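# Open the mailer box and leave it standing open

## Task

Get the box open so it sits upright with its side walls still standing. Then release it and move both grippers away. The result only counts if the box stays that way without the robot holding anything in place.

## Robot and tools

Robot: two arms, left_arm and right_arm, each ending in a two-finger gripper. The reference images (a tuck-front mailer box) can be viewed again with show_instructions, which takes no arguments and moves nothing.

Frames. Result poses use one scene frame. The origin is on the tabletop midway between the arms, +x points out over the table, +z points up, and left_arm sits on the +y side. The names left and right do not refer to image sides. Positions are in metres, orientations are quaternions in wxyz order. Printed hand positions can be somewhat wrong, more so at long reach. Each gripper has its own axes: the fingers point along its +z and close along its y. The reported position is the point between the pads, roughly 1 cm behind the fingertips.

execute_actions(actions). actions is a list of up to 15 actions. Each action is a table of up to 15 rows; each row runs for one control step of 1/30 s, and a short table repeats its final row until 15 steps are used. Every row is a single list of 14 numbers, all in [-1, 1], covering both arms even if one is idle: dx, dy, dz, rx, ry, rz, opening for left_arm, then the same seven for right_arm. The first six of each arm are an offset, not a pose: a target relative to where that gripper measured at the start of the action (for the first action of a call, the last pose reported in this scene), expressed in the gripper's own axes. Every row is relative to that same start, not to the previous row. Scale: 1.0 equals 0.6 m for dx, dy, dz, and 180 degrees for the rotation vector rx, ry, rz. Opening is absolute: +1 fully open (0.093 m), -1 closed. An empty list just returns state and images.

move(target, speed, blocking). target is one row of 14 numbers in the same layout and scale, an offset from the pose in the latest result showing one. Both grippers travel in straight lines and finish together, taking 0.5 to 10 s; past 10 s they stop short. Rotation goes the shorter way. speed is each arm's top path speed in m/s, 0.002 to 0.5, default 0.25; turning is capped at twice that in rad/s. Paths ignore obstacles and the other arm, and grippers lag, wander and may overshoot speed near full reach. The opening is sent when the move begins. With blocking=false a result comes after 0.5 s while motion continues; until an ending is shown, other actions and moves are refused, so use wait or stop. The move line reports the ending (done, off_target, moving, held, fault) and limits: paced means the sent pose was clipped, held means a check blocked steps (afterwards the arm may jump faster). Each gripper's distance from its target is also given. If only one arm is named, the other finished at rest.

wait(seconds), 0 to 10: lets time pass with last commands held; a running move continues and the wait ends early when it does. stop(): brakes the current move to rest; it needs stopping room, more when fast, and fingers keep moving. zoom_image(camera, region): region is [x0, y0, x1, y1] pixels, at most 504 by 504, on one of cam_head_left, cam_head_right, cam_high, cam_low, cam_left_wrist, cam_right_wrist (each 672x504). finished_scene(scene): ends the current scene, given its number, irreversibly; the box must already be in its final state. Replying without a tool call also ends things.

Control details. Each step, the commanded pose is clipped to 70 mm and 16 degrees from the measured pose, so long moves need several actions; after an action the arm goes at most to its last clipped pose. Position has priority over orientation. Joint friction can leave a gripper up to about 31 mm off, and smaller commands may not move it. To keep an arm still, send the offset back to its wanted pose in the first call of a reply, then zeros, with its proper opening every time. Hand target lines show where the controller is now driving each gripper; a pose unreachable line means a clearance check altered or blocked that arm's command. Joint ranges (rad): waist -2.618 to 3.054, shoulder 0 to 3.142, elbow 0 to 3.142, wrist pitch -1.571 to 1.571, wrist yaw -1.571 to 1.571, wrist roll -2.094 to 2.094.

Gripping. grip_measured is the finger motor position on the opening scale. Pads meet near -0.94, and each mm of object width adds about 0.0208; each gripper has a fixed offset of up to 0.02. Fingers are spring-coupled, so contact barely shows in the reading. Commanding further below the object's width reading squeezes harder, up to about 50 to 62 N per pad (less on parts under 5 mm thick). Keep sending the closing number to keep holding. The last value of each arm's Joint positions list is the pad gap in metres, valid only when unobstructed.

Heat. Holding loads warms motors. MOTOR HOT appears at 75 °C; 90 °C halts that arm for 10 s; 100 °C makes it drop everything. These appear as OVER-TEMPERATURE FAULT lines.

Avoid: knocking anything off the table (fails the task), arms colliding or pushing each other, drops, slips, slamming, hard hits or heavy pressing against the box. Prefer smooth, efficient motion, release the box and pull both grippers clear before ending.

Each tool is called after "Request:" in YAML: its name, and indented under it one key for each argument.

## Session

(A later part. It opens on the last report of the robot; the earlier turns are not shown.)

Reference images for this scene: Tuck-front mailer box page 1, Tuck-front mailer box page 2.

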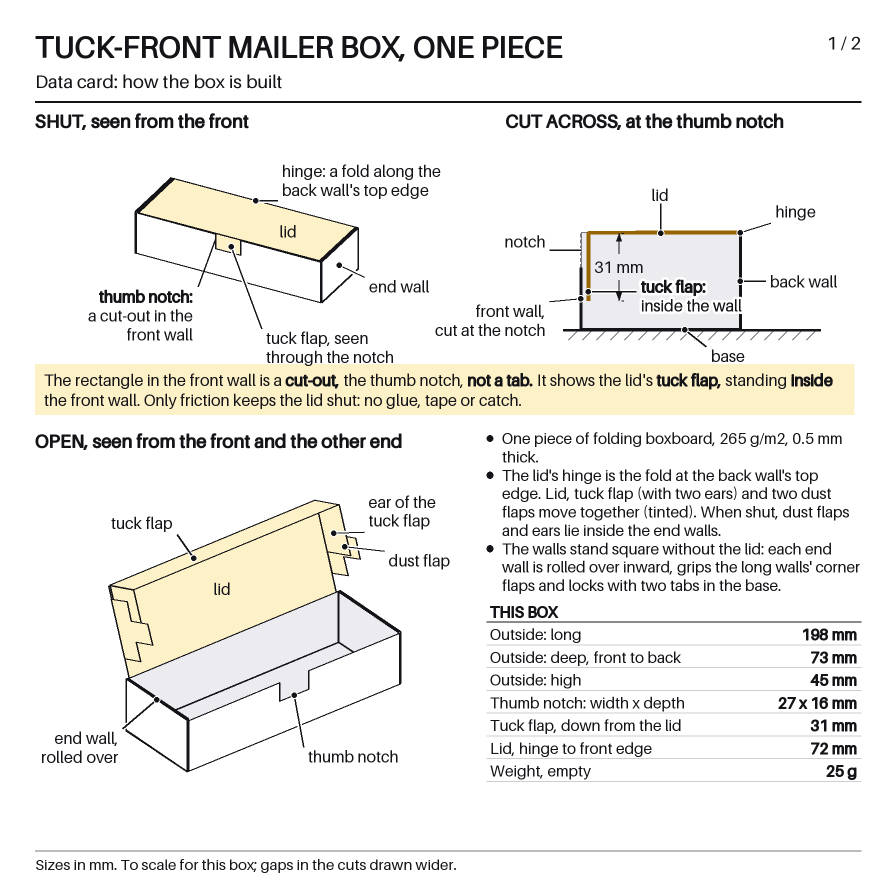

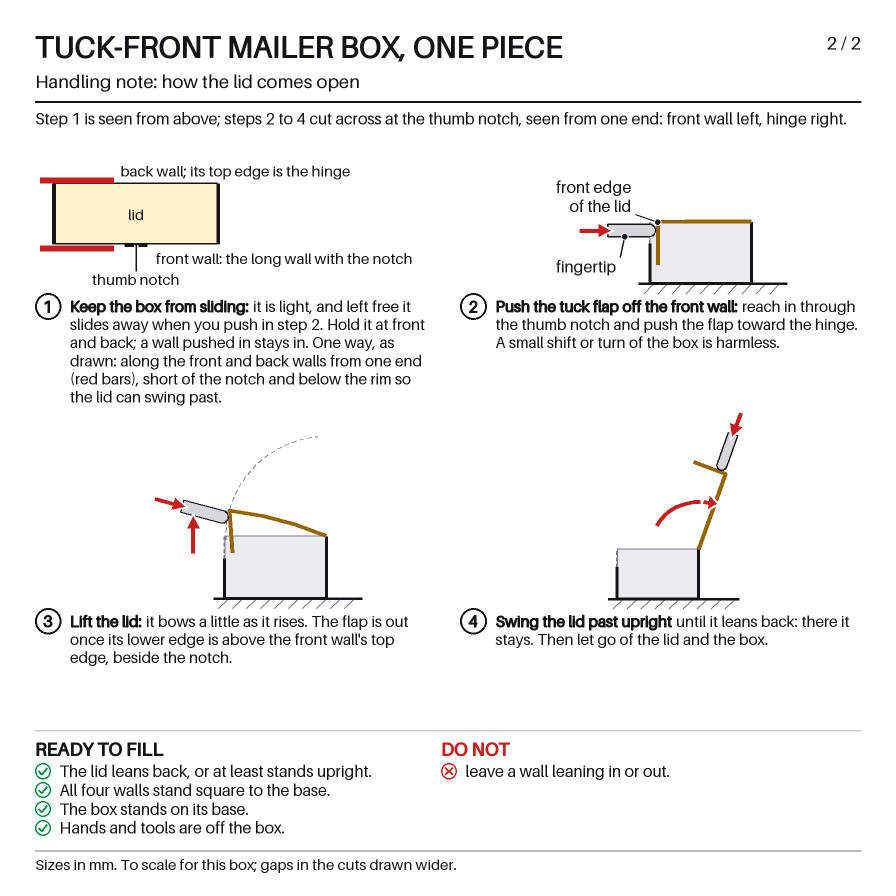

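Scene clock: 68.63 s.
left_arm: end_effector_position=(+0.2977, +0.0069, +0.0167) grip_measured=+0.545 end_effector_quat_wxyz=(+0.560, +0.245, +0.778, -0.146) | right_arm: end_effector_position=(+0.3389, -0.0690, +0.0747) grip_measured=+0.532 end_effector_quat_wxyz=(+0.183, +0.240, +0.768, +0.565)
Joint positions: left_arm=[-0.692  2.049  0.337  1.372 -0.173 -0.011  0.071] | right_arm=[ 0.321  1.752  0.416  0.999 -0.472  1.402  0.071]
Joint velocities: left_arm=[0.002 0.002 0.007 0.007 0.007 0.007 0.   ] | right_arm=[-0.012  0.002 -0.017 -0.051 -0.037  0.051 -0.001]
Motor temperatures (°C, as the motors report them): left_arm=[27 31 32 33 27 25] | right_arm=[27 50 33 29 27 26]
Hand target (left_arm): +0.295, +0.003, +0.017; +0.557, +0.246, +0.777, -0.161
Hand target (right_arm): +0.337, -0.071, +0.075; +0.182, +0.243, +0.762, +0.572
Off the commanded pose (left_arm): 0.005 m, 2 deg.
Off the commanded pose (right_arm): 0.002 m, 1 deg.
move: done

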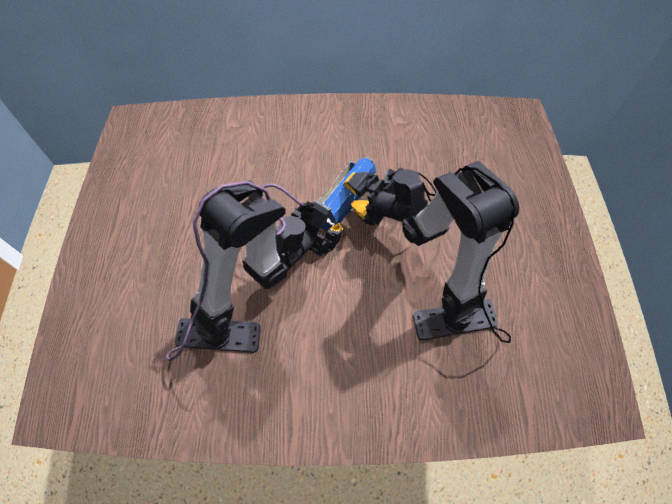

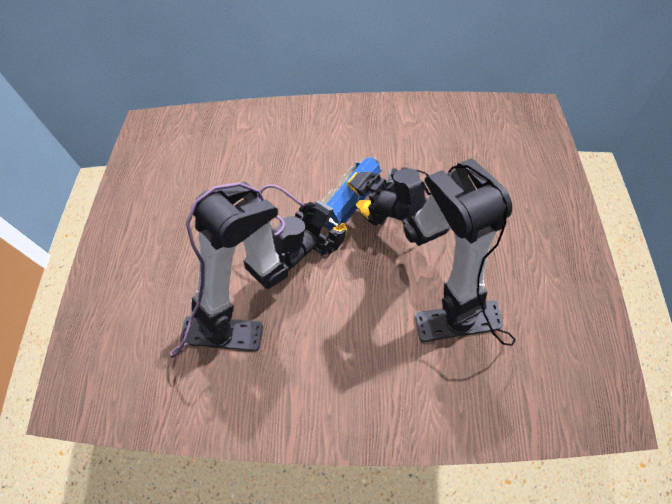

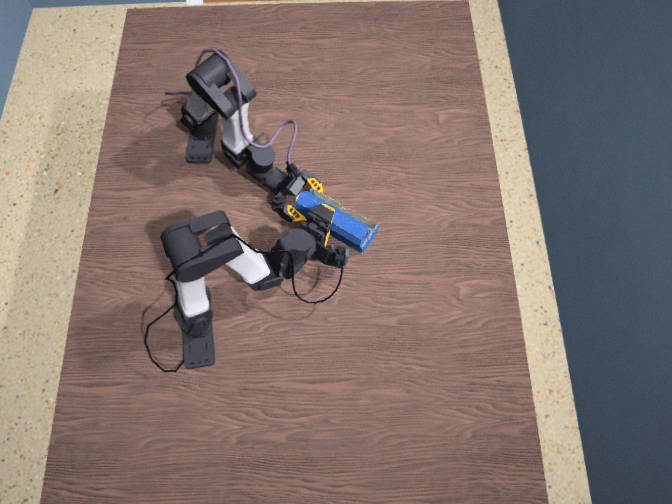

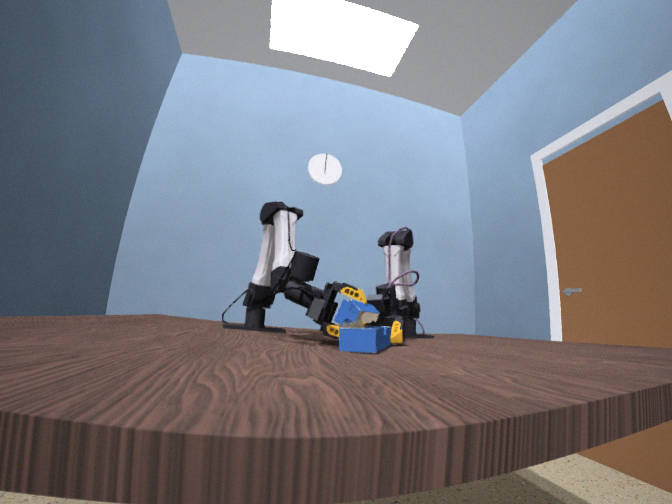

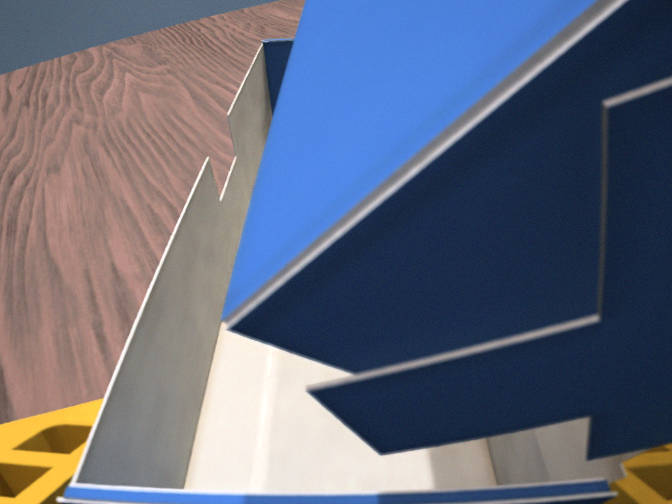

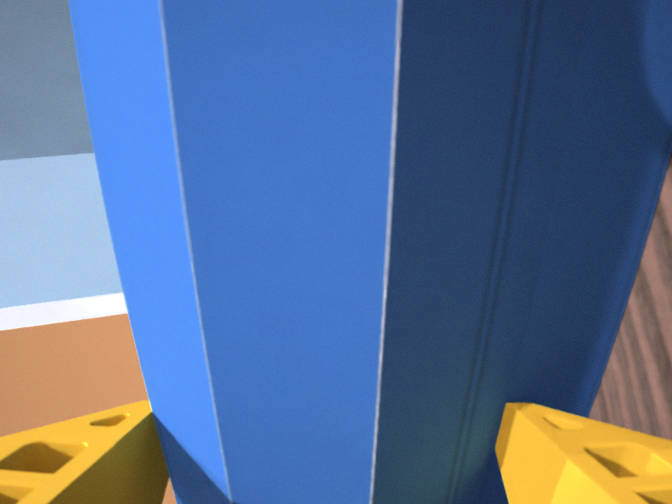

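Request:
execute_actions:
  actions:
    - [[0,0,0,0,0,0,0.54,0,0,0,0,0,0,1]]
    - [[0,0,0,0,0,0,0.54,0,0,0,0,0,0,1]]

Request:
move:
  target: [0,0,0,0,0,0,0.54,0,0,-0.09,0,0,0,1]
  speed: 0.12

Request:
move:
  target: [0,0,0,0,0,0,0.54,0,0.145,-0.047,0.4,0,0,-1]

Request:
move:
  target: [0,0,0,0,0,0,0.54,-0.03,0.26,0,0,0,0,-1]

Scene clock: 74.97 s.
left_arm: end_effector_position=(+0.2981, +0.0076, +0.0169) grip_measured=+0.545 end_effector_quat_wxyz=(+0.561, +0.243, +0.778, -0.144) | right_arm: end_effector_position=(+0.3398, -0.0679, +0.0814) grip_measured=+0.993 end_effector_quat_wxyz=(+0.189, +0.234, +0.762, +0.573)
Joint positions: left_arm=[-0.692  2.049  0.337  1.372 -0.177 -0.011  0.071] | right_arm=[ 0.321  1.747  0.415  1.022 -0.476  1.405  0.093]
Joint velocities: left_arm=[ 0.007  0.007  0.007  0.022 -0.022  0.037 -0.   ] | right_arm=[-0.002  0.007 -0.007 -0.066  0.022  0.007 -0.001]
Motor temperatures (°C, as the motors report them): left_arm=[27 31 32 34 27 25] | right_arm=[27 49 33 31 27 26]
Hand target (left_arm): +0.298, +0.008, +0.017; +0.561, +0.243, +0.778, -0.144
Hand target (right_arm): +0.340, -0.068, +0.081; +0.189, +0.234, +0.762, +0.573
Off the commanded pose (left_arm): 0.000 m, 0 deg.
Off the commanded pose (right_arm): 0.000 m, 0 deg.

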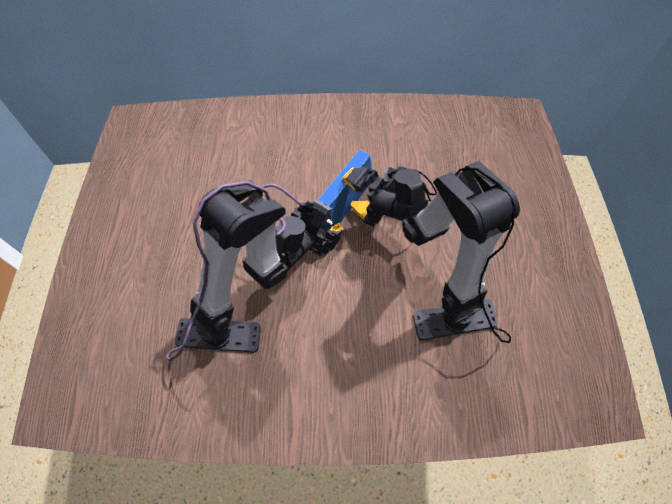

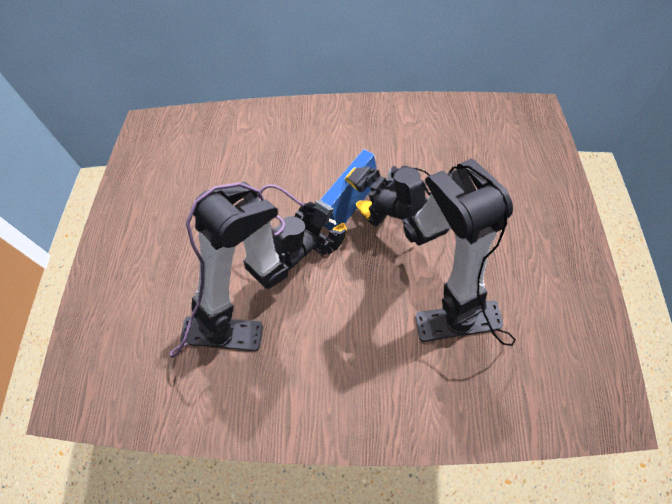

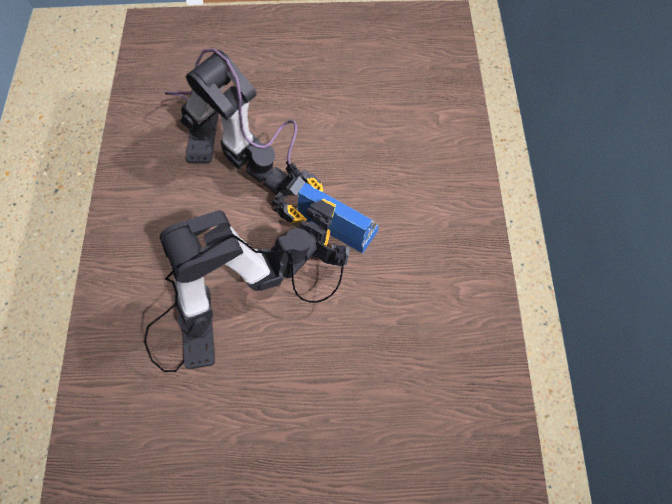

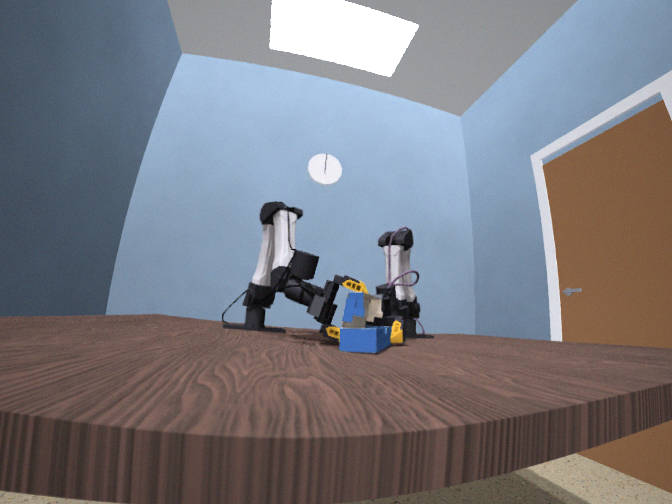

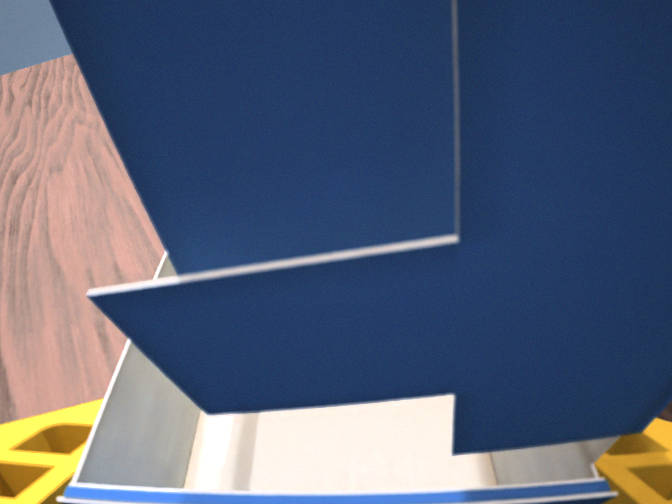

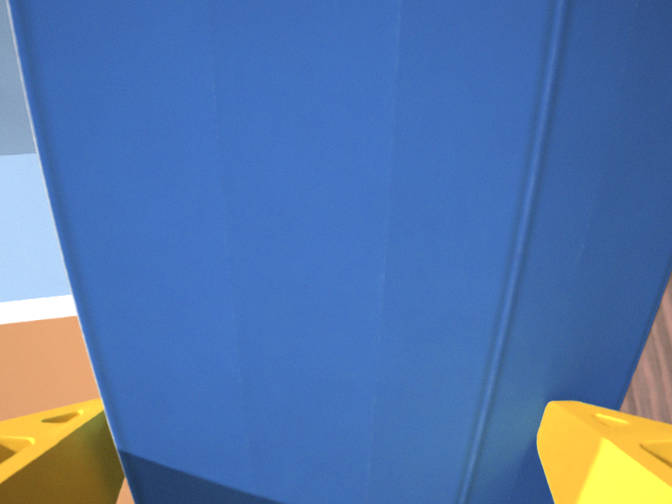

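Scene clock: 76.03 s.
left_arm: end_effector_position=(+0.2981, +0.0076, +0.0169) grip_measured=+0.545 end_effector_quat_wxyz=(+0.561, +0.243, +0.778, -0.144) | right_arm: end_effector_position=(+0.3150, -0.1058, +0.0990) grip_measured=+0.993 end_effector_quat_wxyz=(+0.189, +0.234, +0.760, +0.577)
Joint positions: left_arm=[-0.692  2.049  0.337  1.372 -0.177 -0.011  0.071] | right_arm=[ 0.212  1.516  0.29   0.906 -0.582  1.371  0.093]
Joint velocities: left_arm=[ 0.012  0.007 -0.007 -0.007 -0.037 -0.037 -0.   ] | right_arm=[-0.007  0.012 -0.007 -0.066 -0.037 -0.007 -0.001]
Motor temperatures (°C, as the motors report them): left_arm=[27 31 32 34 27 25] | right_arm=[27 49 33 31 27 26]
Hand target (left_arm): +0.298, +0.008, +0.017; +0.561, +0.243, +0.778, -0.144
Hand target (right_arm): +0.310, -0.110, +0.096; +0.189, +0.234, +0.762, +0.573
Off the commanded pose (left_arm): 0.000 m, 0 deg.
Off the commanded pose (right_arm): 0.008 m, 0 deg.
move: done

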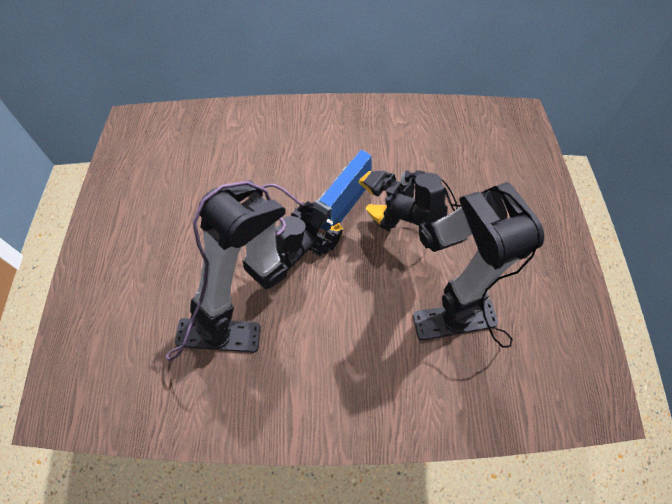

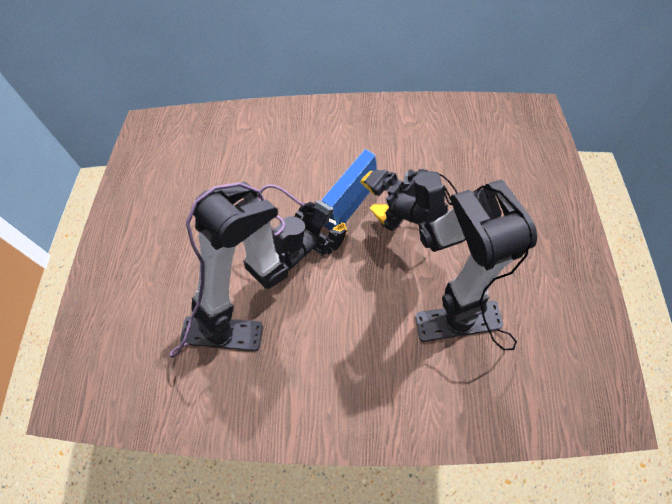

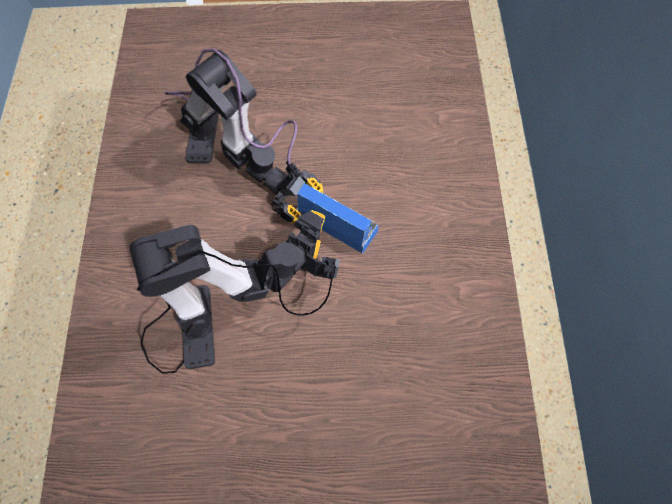

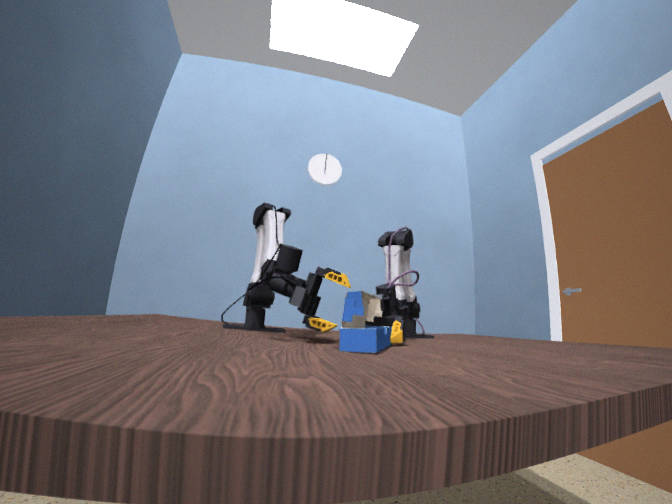

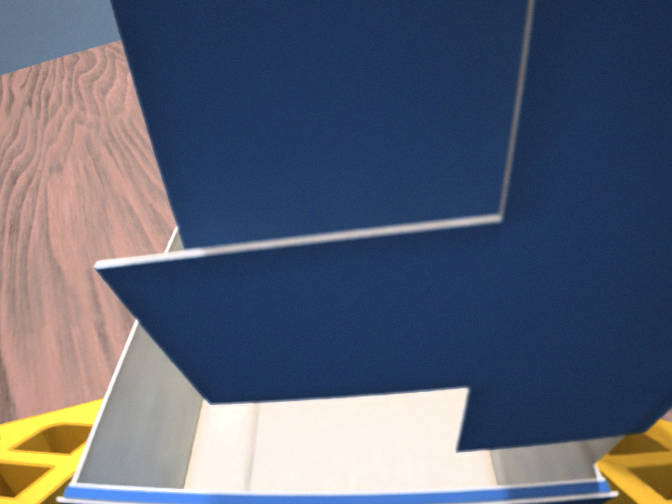

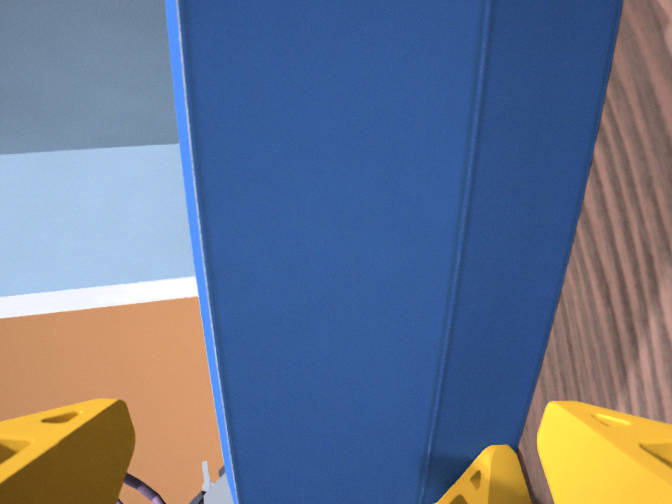

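Scene clock: 79.27 s.
left_arm: end_effector_position=(+0.2981, +0.0076, +0.0169) grip_measured=+0.545 end_effector_quat_wxyz=(+0.561, +0.243, +0.778, -0.144) | right_arm: end_effector_position=(+0.3122, -0.1098, +0.1858) grip_measured=-0.997 end_effector_quat_wxyz=(+0.020, +0.301, +0.953, +0.018)
Joint positions: left_arm=[-0.692  2.049  0.337  1.372 -0.177 -0.011  0.071] | right_arm=[ 0.471  1.873  1.883 -1.527  0.009  1.22   0.   ]
Joint velocities: left_arm=[-0.012  0.017 -0.007 -0.007 -0.081 -0.022  0.   ] | right_arm=[-0.022 -0.002  0.002  0.007  0.037  0.022  0.   ]
Motor temperatures (°C, as the motors report them): left_arm=[27 32 32 34 27 25] | right_arm=[27 48 33 31 27 26]
Hand target (left_arm): +0.298, +0.008, +0.017; +0.561, +0.243, +0.778, -0.144
Hand target (right_arm): +0.313, -0.107, +0.189; +0.024, +0.302, +0.953, +0.018
Off the commanded pose (left_arm): 0.000 m, 0 deg.
Off the commanded pose (right_arm): 0.005 m, 1 deg.
move: done

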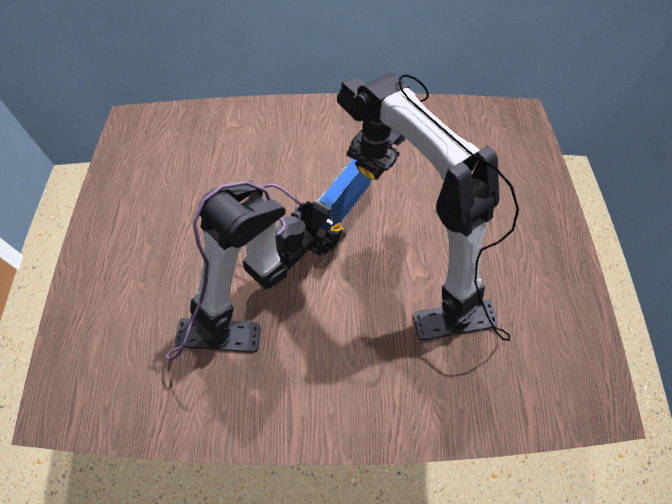

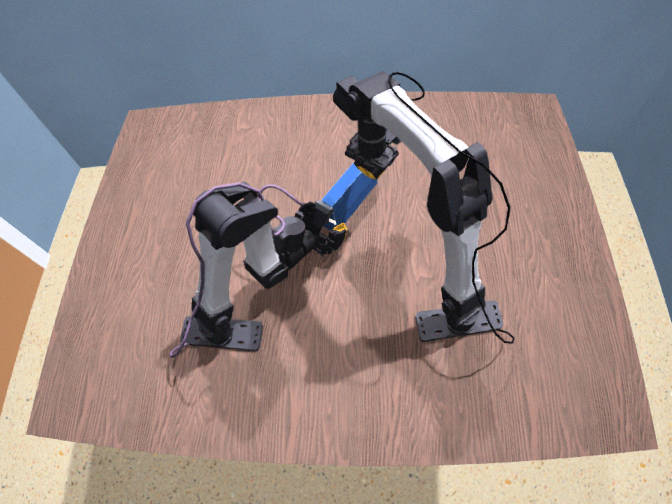

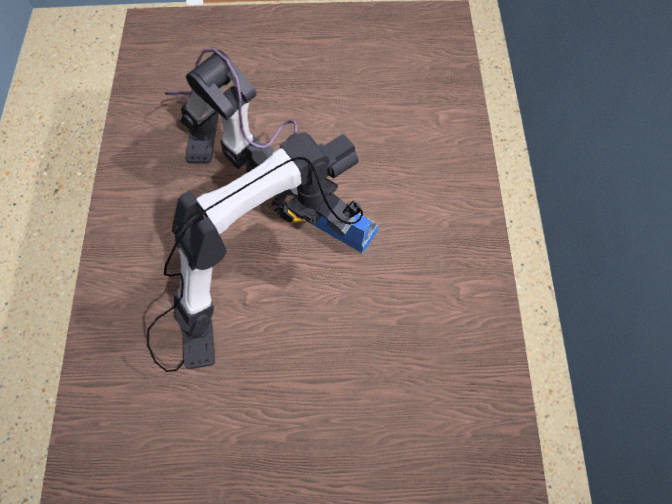

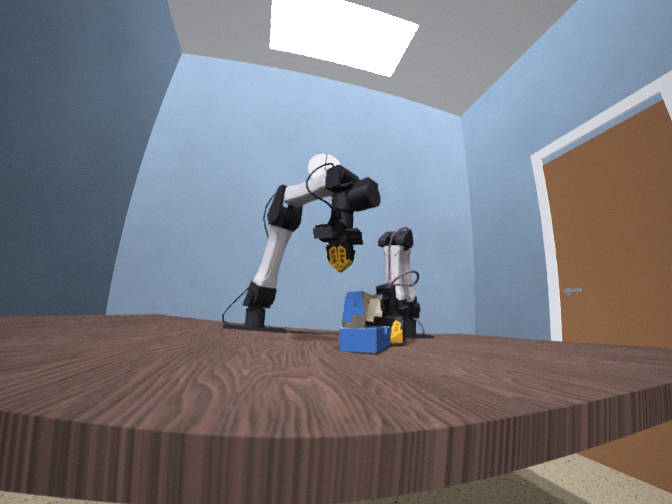

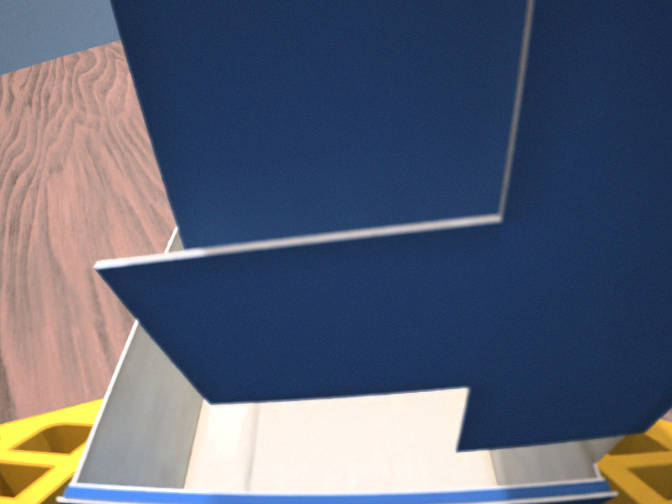

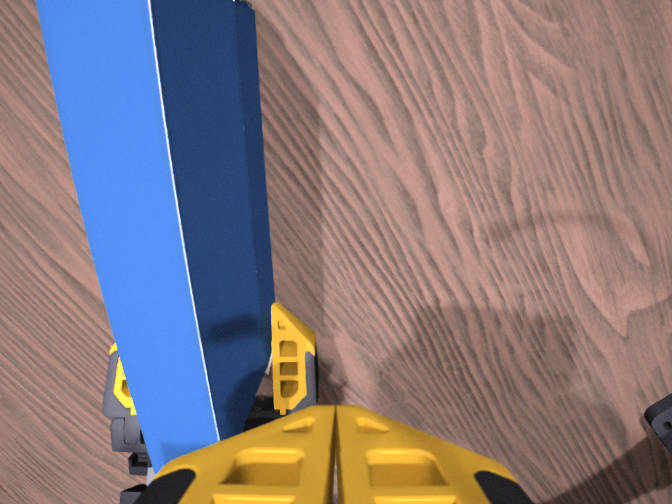

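Scene clock: 80.43 s.
left_arm: end_effector_position=(+0.2981, +0.0076, +0.0169) grip_measured=+0.545 end_effector_quat_wxyz=(+0.561, +0.243, +0.778, -0.144) | right_arm: end_effector_position=(+0.4147, +0.0066, +0.1886) grip_measured=-0.997 end_effector_quat_wxyz=(+0.091, +0.295, +0.943, +0.128)
Joint positions: left_arm=[-0.692  2.049  0.337  1.372 -0.177 -0.011  0.071] | right_arm=[ 0.544  2.406  2.7   -1.55   0.009  1.286  0.   ]
Joint velocities: left_arm=[-0.002 -0.007  0.017 -0.007  0.022 -0.081  0.   ] | right_arm=[ 0.007 -0.002  0.002  0.022  0.022  0.051  0.   ]
Motor temperatures (°C, as the motors report them): left_arm=[27 32 32 34 27 25] | right_arm=[27 48 33 30 27 26]
Hand target (left_arm): +0.298, +0.008, +0.017; +0.561, +0.243, +0.778, -0.144
Hand target (right_arm): +0.414, +0.009, +0.193; +0.095, +0.297, +0.941, +0.133
Off the commanded pose (left_arm): 0.000 m, 0 deg.
Off the commanded pose (right_arm): 0.005 m, 15 deg.
joint sent to its limit (right arm) — the command would take joint 4 (wrist pitch) past its lower limit, so that joint was sent only as far as its limit.
move: off_target (right_arm)

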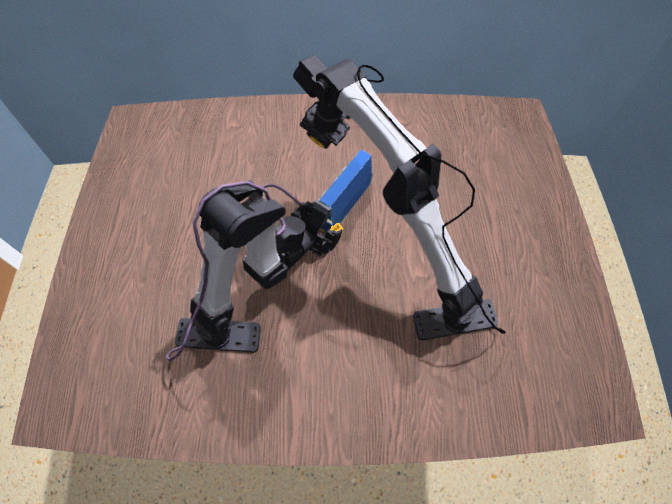

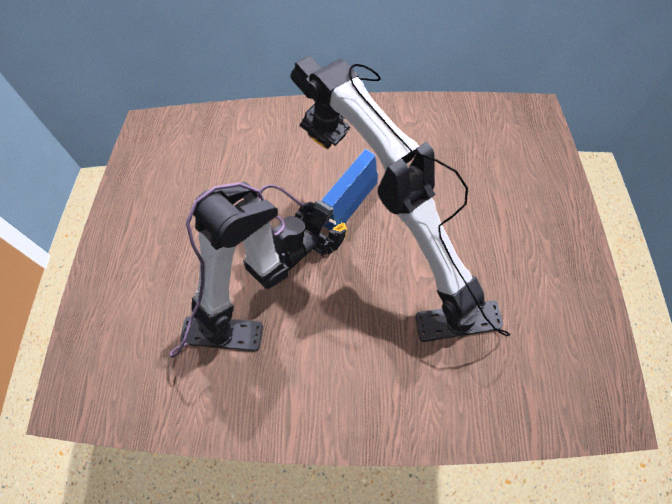

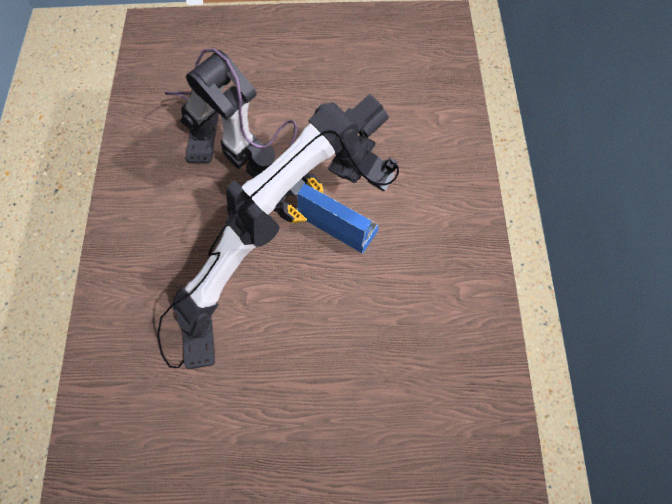

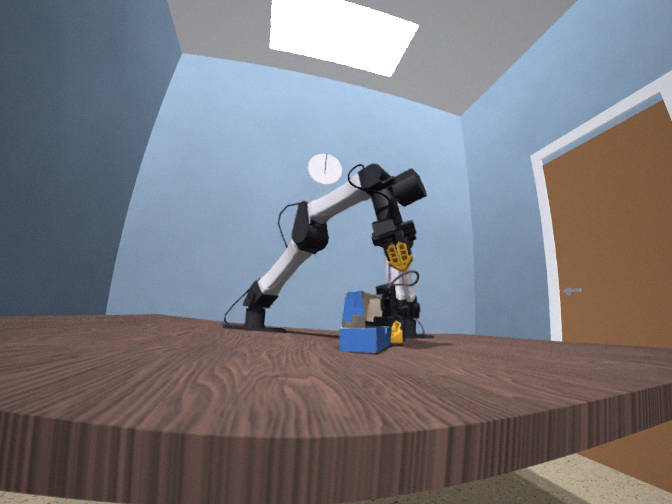

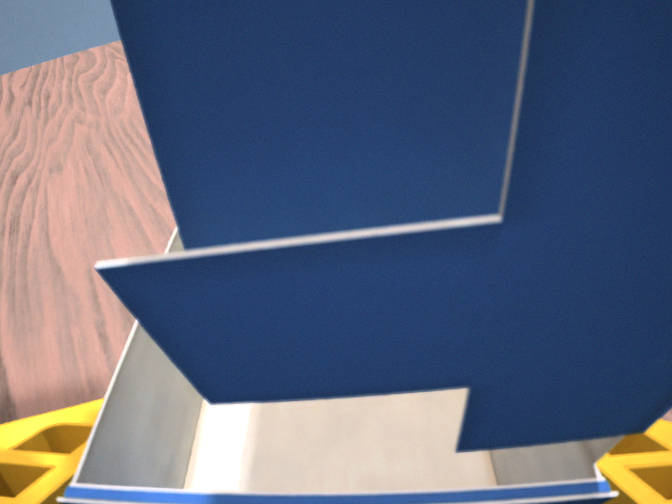

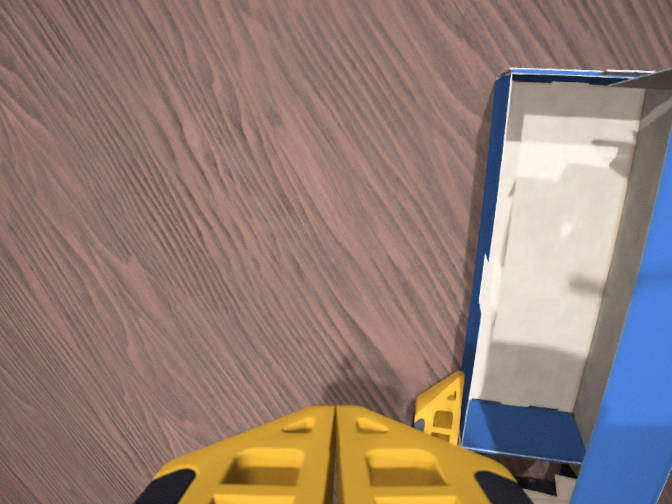

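Request:
move:
  target: [0,0,0,0,0,0,0.54,0,-0.1,0.17,0.09,0,0,-1]
  speed: 0.15

Request:
move:
  target: [0,0,0,0,0,0,0.54,0,-0.125,0,0,0,0,-1]
  speed: 0.08

Scene clock: 84.03 s.
left_arm: end_effector_position=(+0.2981, +0.0076, +0.0169) grip_measured=+0.545 end_effector_quat_wxyz=(+0.561, +0.243, +0.778, -0.144) | right_arm: end_effector_position=(+0.4042, -0.0180, +0.0784) grip_measured=-0.997 end_effector_quat_wxyz=(+0.049, +0.299, +0.953, -0.002)
Joint positions: left_arm=[-0.692  2.049  0.337  1.372 -0.177 -0.011  0.071] | right_arm=[ 0.544  2.445  2.353 -1.428  0.084  1.287  0.   ]
Joint velocities: left_arm=[ 0.007  0.002 -0.007 -0.022  0.037 -0.066 -0.   ] | right_arm=[-0.002  0.007 -0.002 -0.051  0.007  0.007  0.   ]
Motor temperatures (°C, as the motors report them): left_arm=[27 32 32 35 27 25] | right_arm=[27 49 34 30 27 26]
Hand target (left_arm): +0.298, +0.008, +0.017; +0.561, +0.243, +0.778, -0.144
Hand target (right_arm): +0.407, -0.023, +0.073; +0.050, +0.304, +0.951, -0.007
Off the commanded pose (left_arm): 0.000 m, 0 deg.
Off the commanded pose (right_arm): 0.007 m, 1 deg.
move: done

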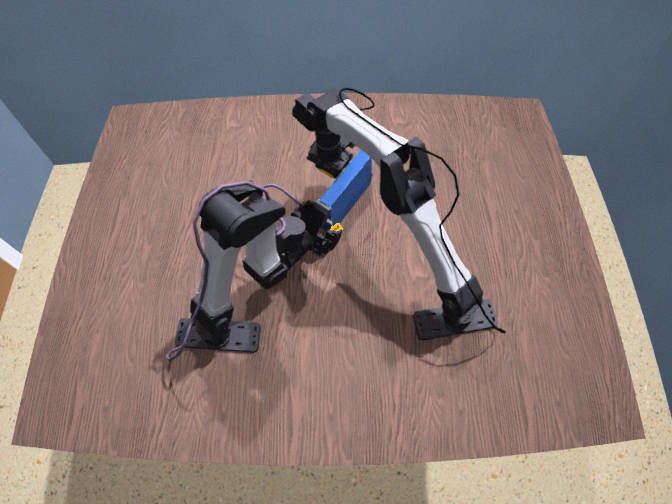

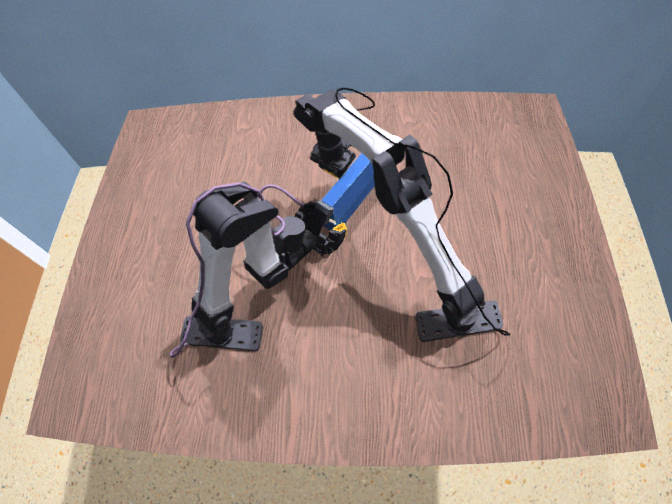

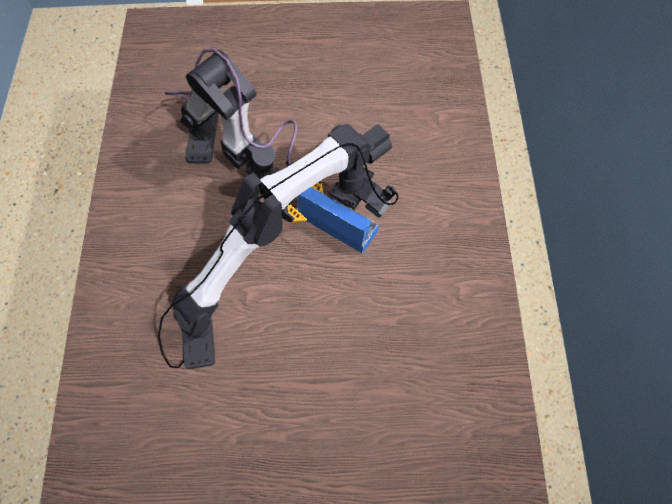

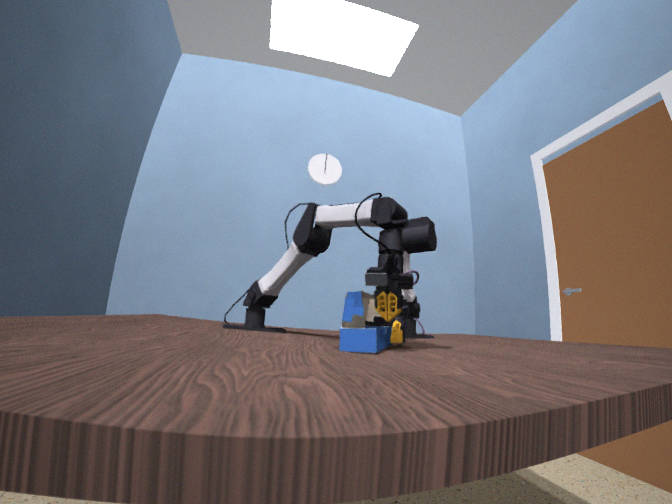

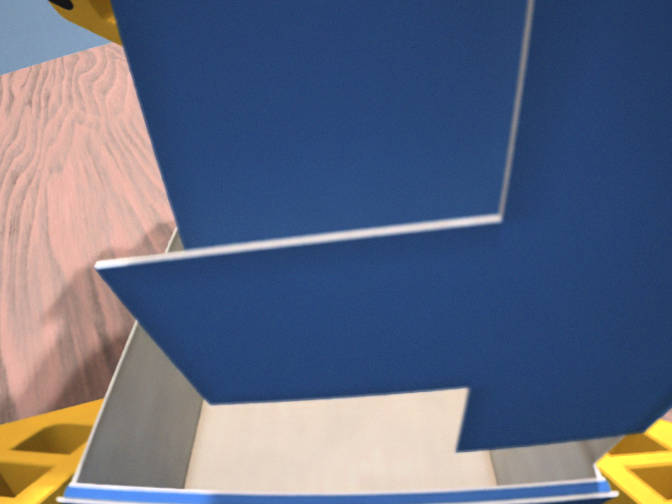

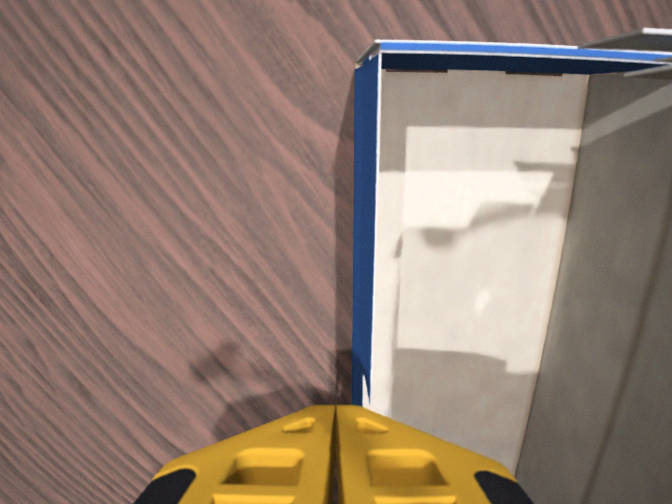

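Scene clock: 85.50 s.
left_arm: end_effector_position=(+0.2979, +0.0072, +0.0168) grip_measured=+0.545 end_effector_quat_wxyz=(+0.561, +0.244, +0.778, -0.145) | right_arm: end_effector_position=(+0.3626, -0.0752, +0.0760) grip_measured=-0.997 end_effector_quat_wxyz=(+0.048, +0.300, +0.953, -0.003)
Joint positions: left_arm=[-0.692  2.049  0.337  1.372 -0.175 -0.011  0.071] | right_arm=[ 0.5    2.1    1.765 -1.184  0.082  1.244  0.   ]
Joint velocities: left_arm=[ 0.002  0.002 -0.017 -0.037 -0.022 -0.007 -0.001] | right_arm=[-0.007 -0.012 -0.012  0.007 -0.081 -0.037  0.   ]
Motor temperatures (°C, as the motors report them): left_arm=[27 32 32 35 27 25] | right_arm=[27 50 34 29 27 26]
Hand target (left_arm): +0.298, +0.008, +0.017; +0.561, +0.243, +0.778, -0.144
Hand target (right_arm): +0.362, -0.081, +0.077; +0.049, +0.299, +0.953, -0.003
Off the commanded pose (left_arm): 0.000 m, 0 deg.
Off the commanded pose (right_arm): 0.005 m, 0 deg.
move: done

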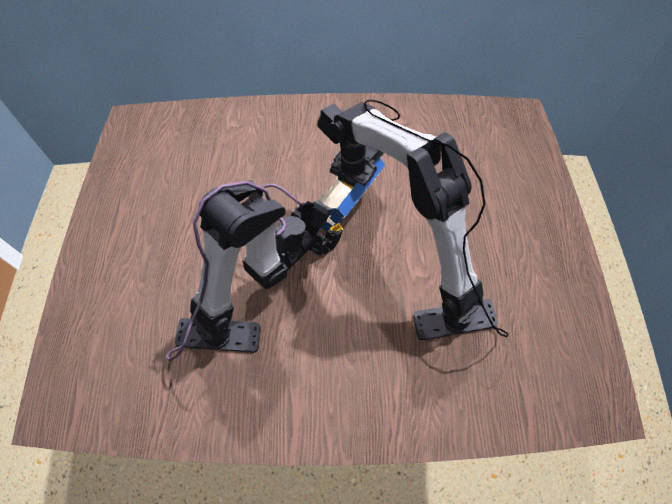

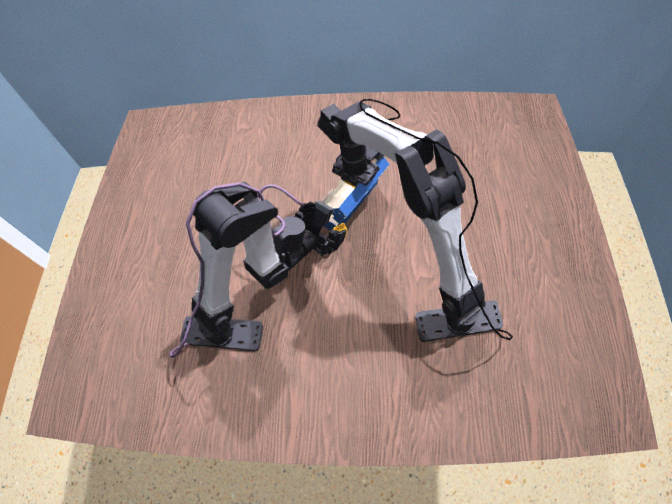

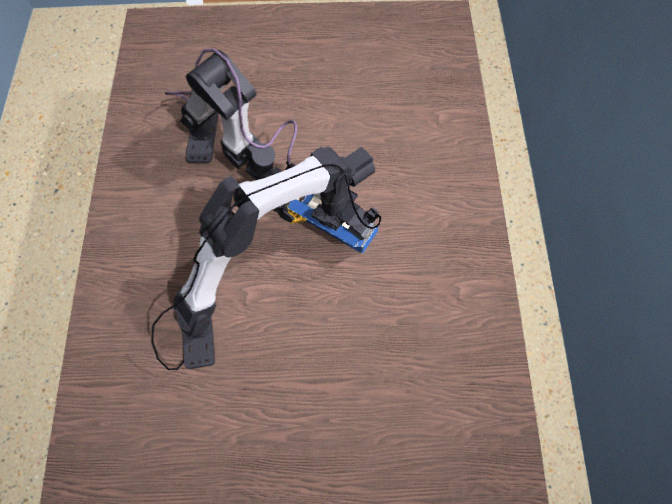

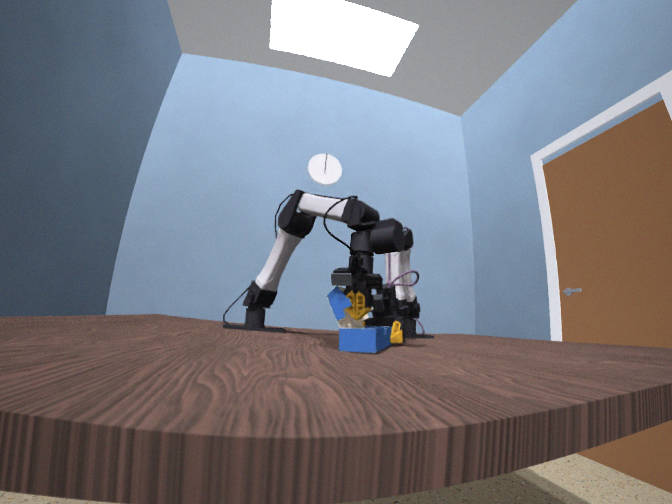

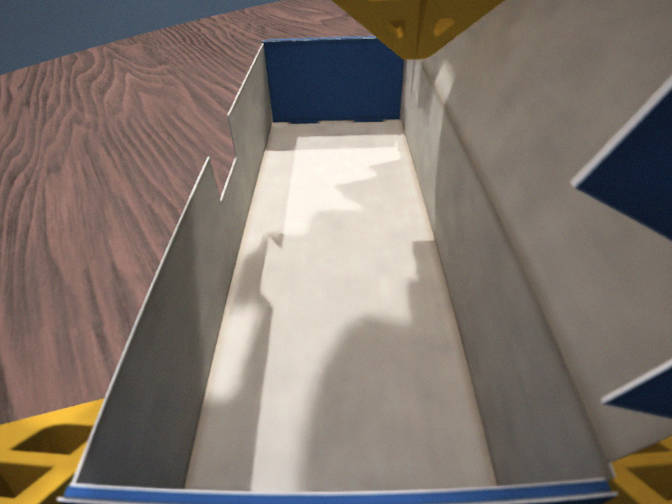

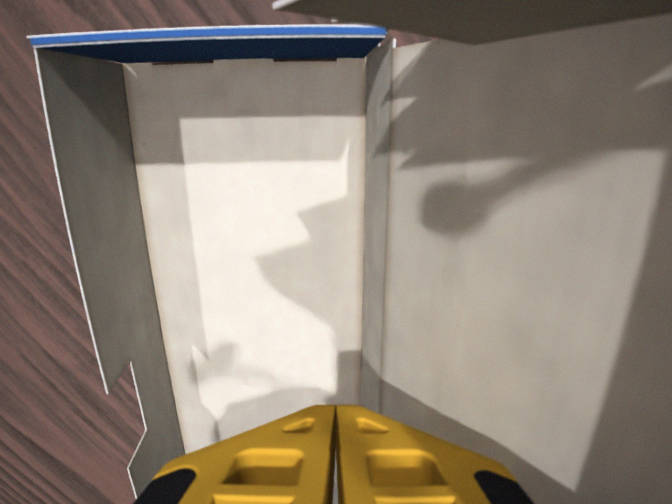

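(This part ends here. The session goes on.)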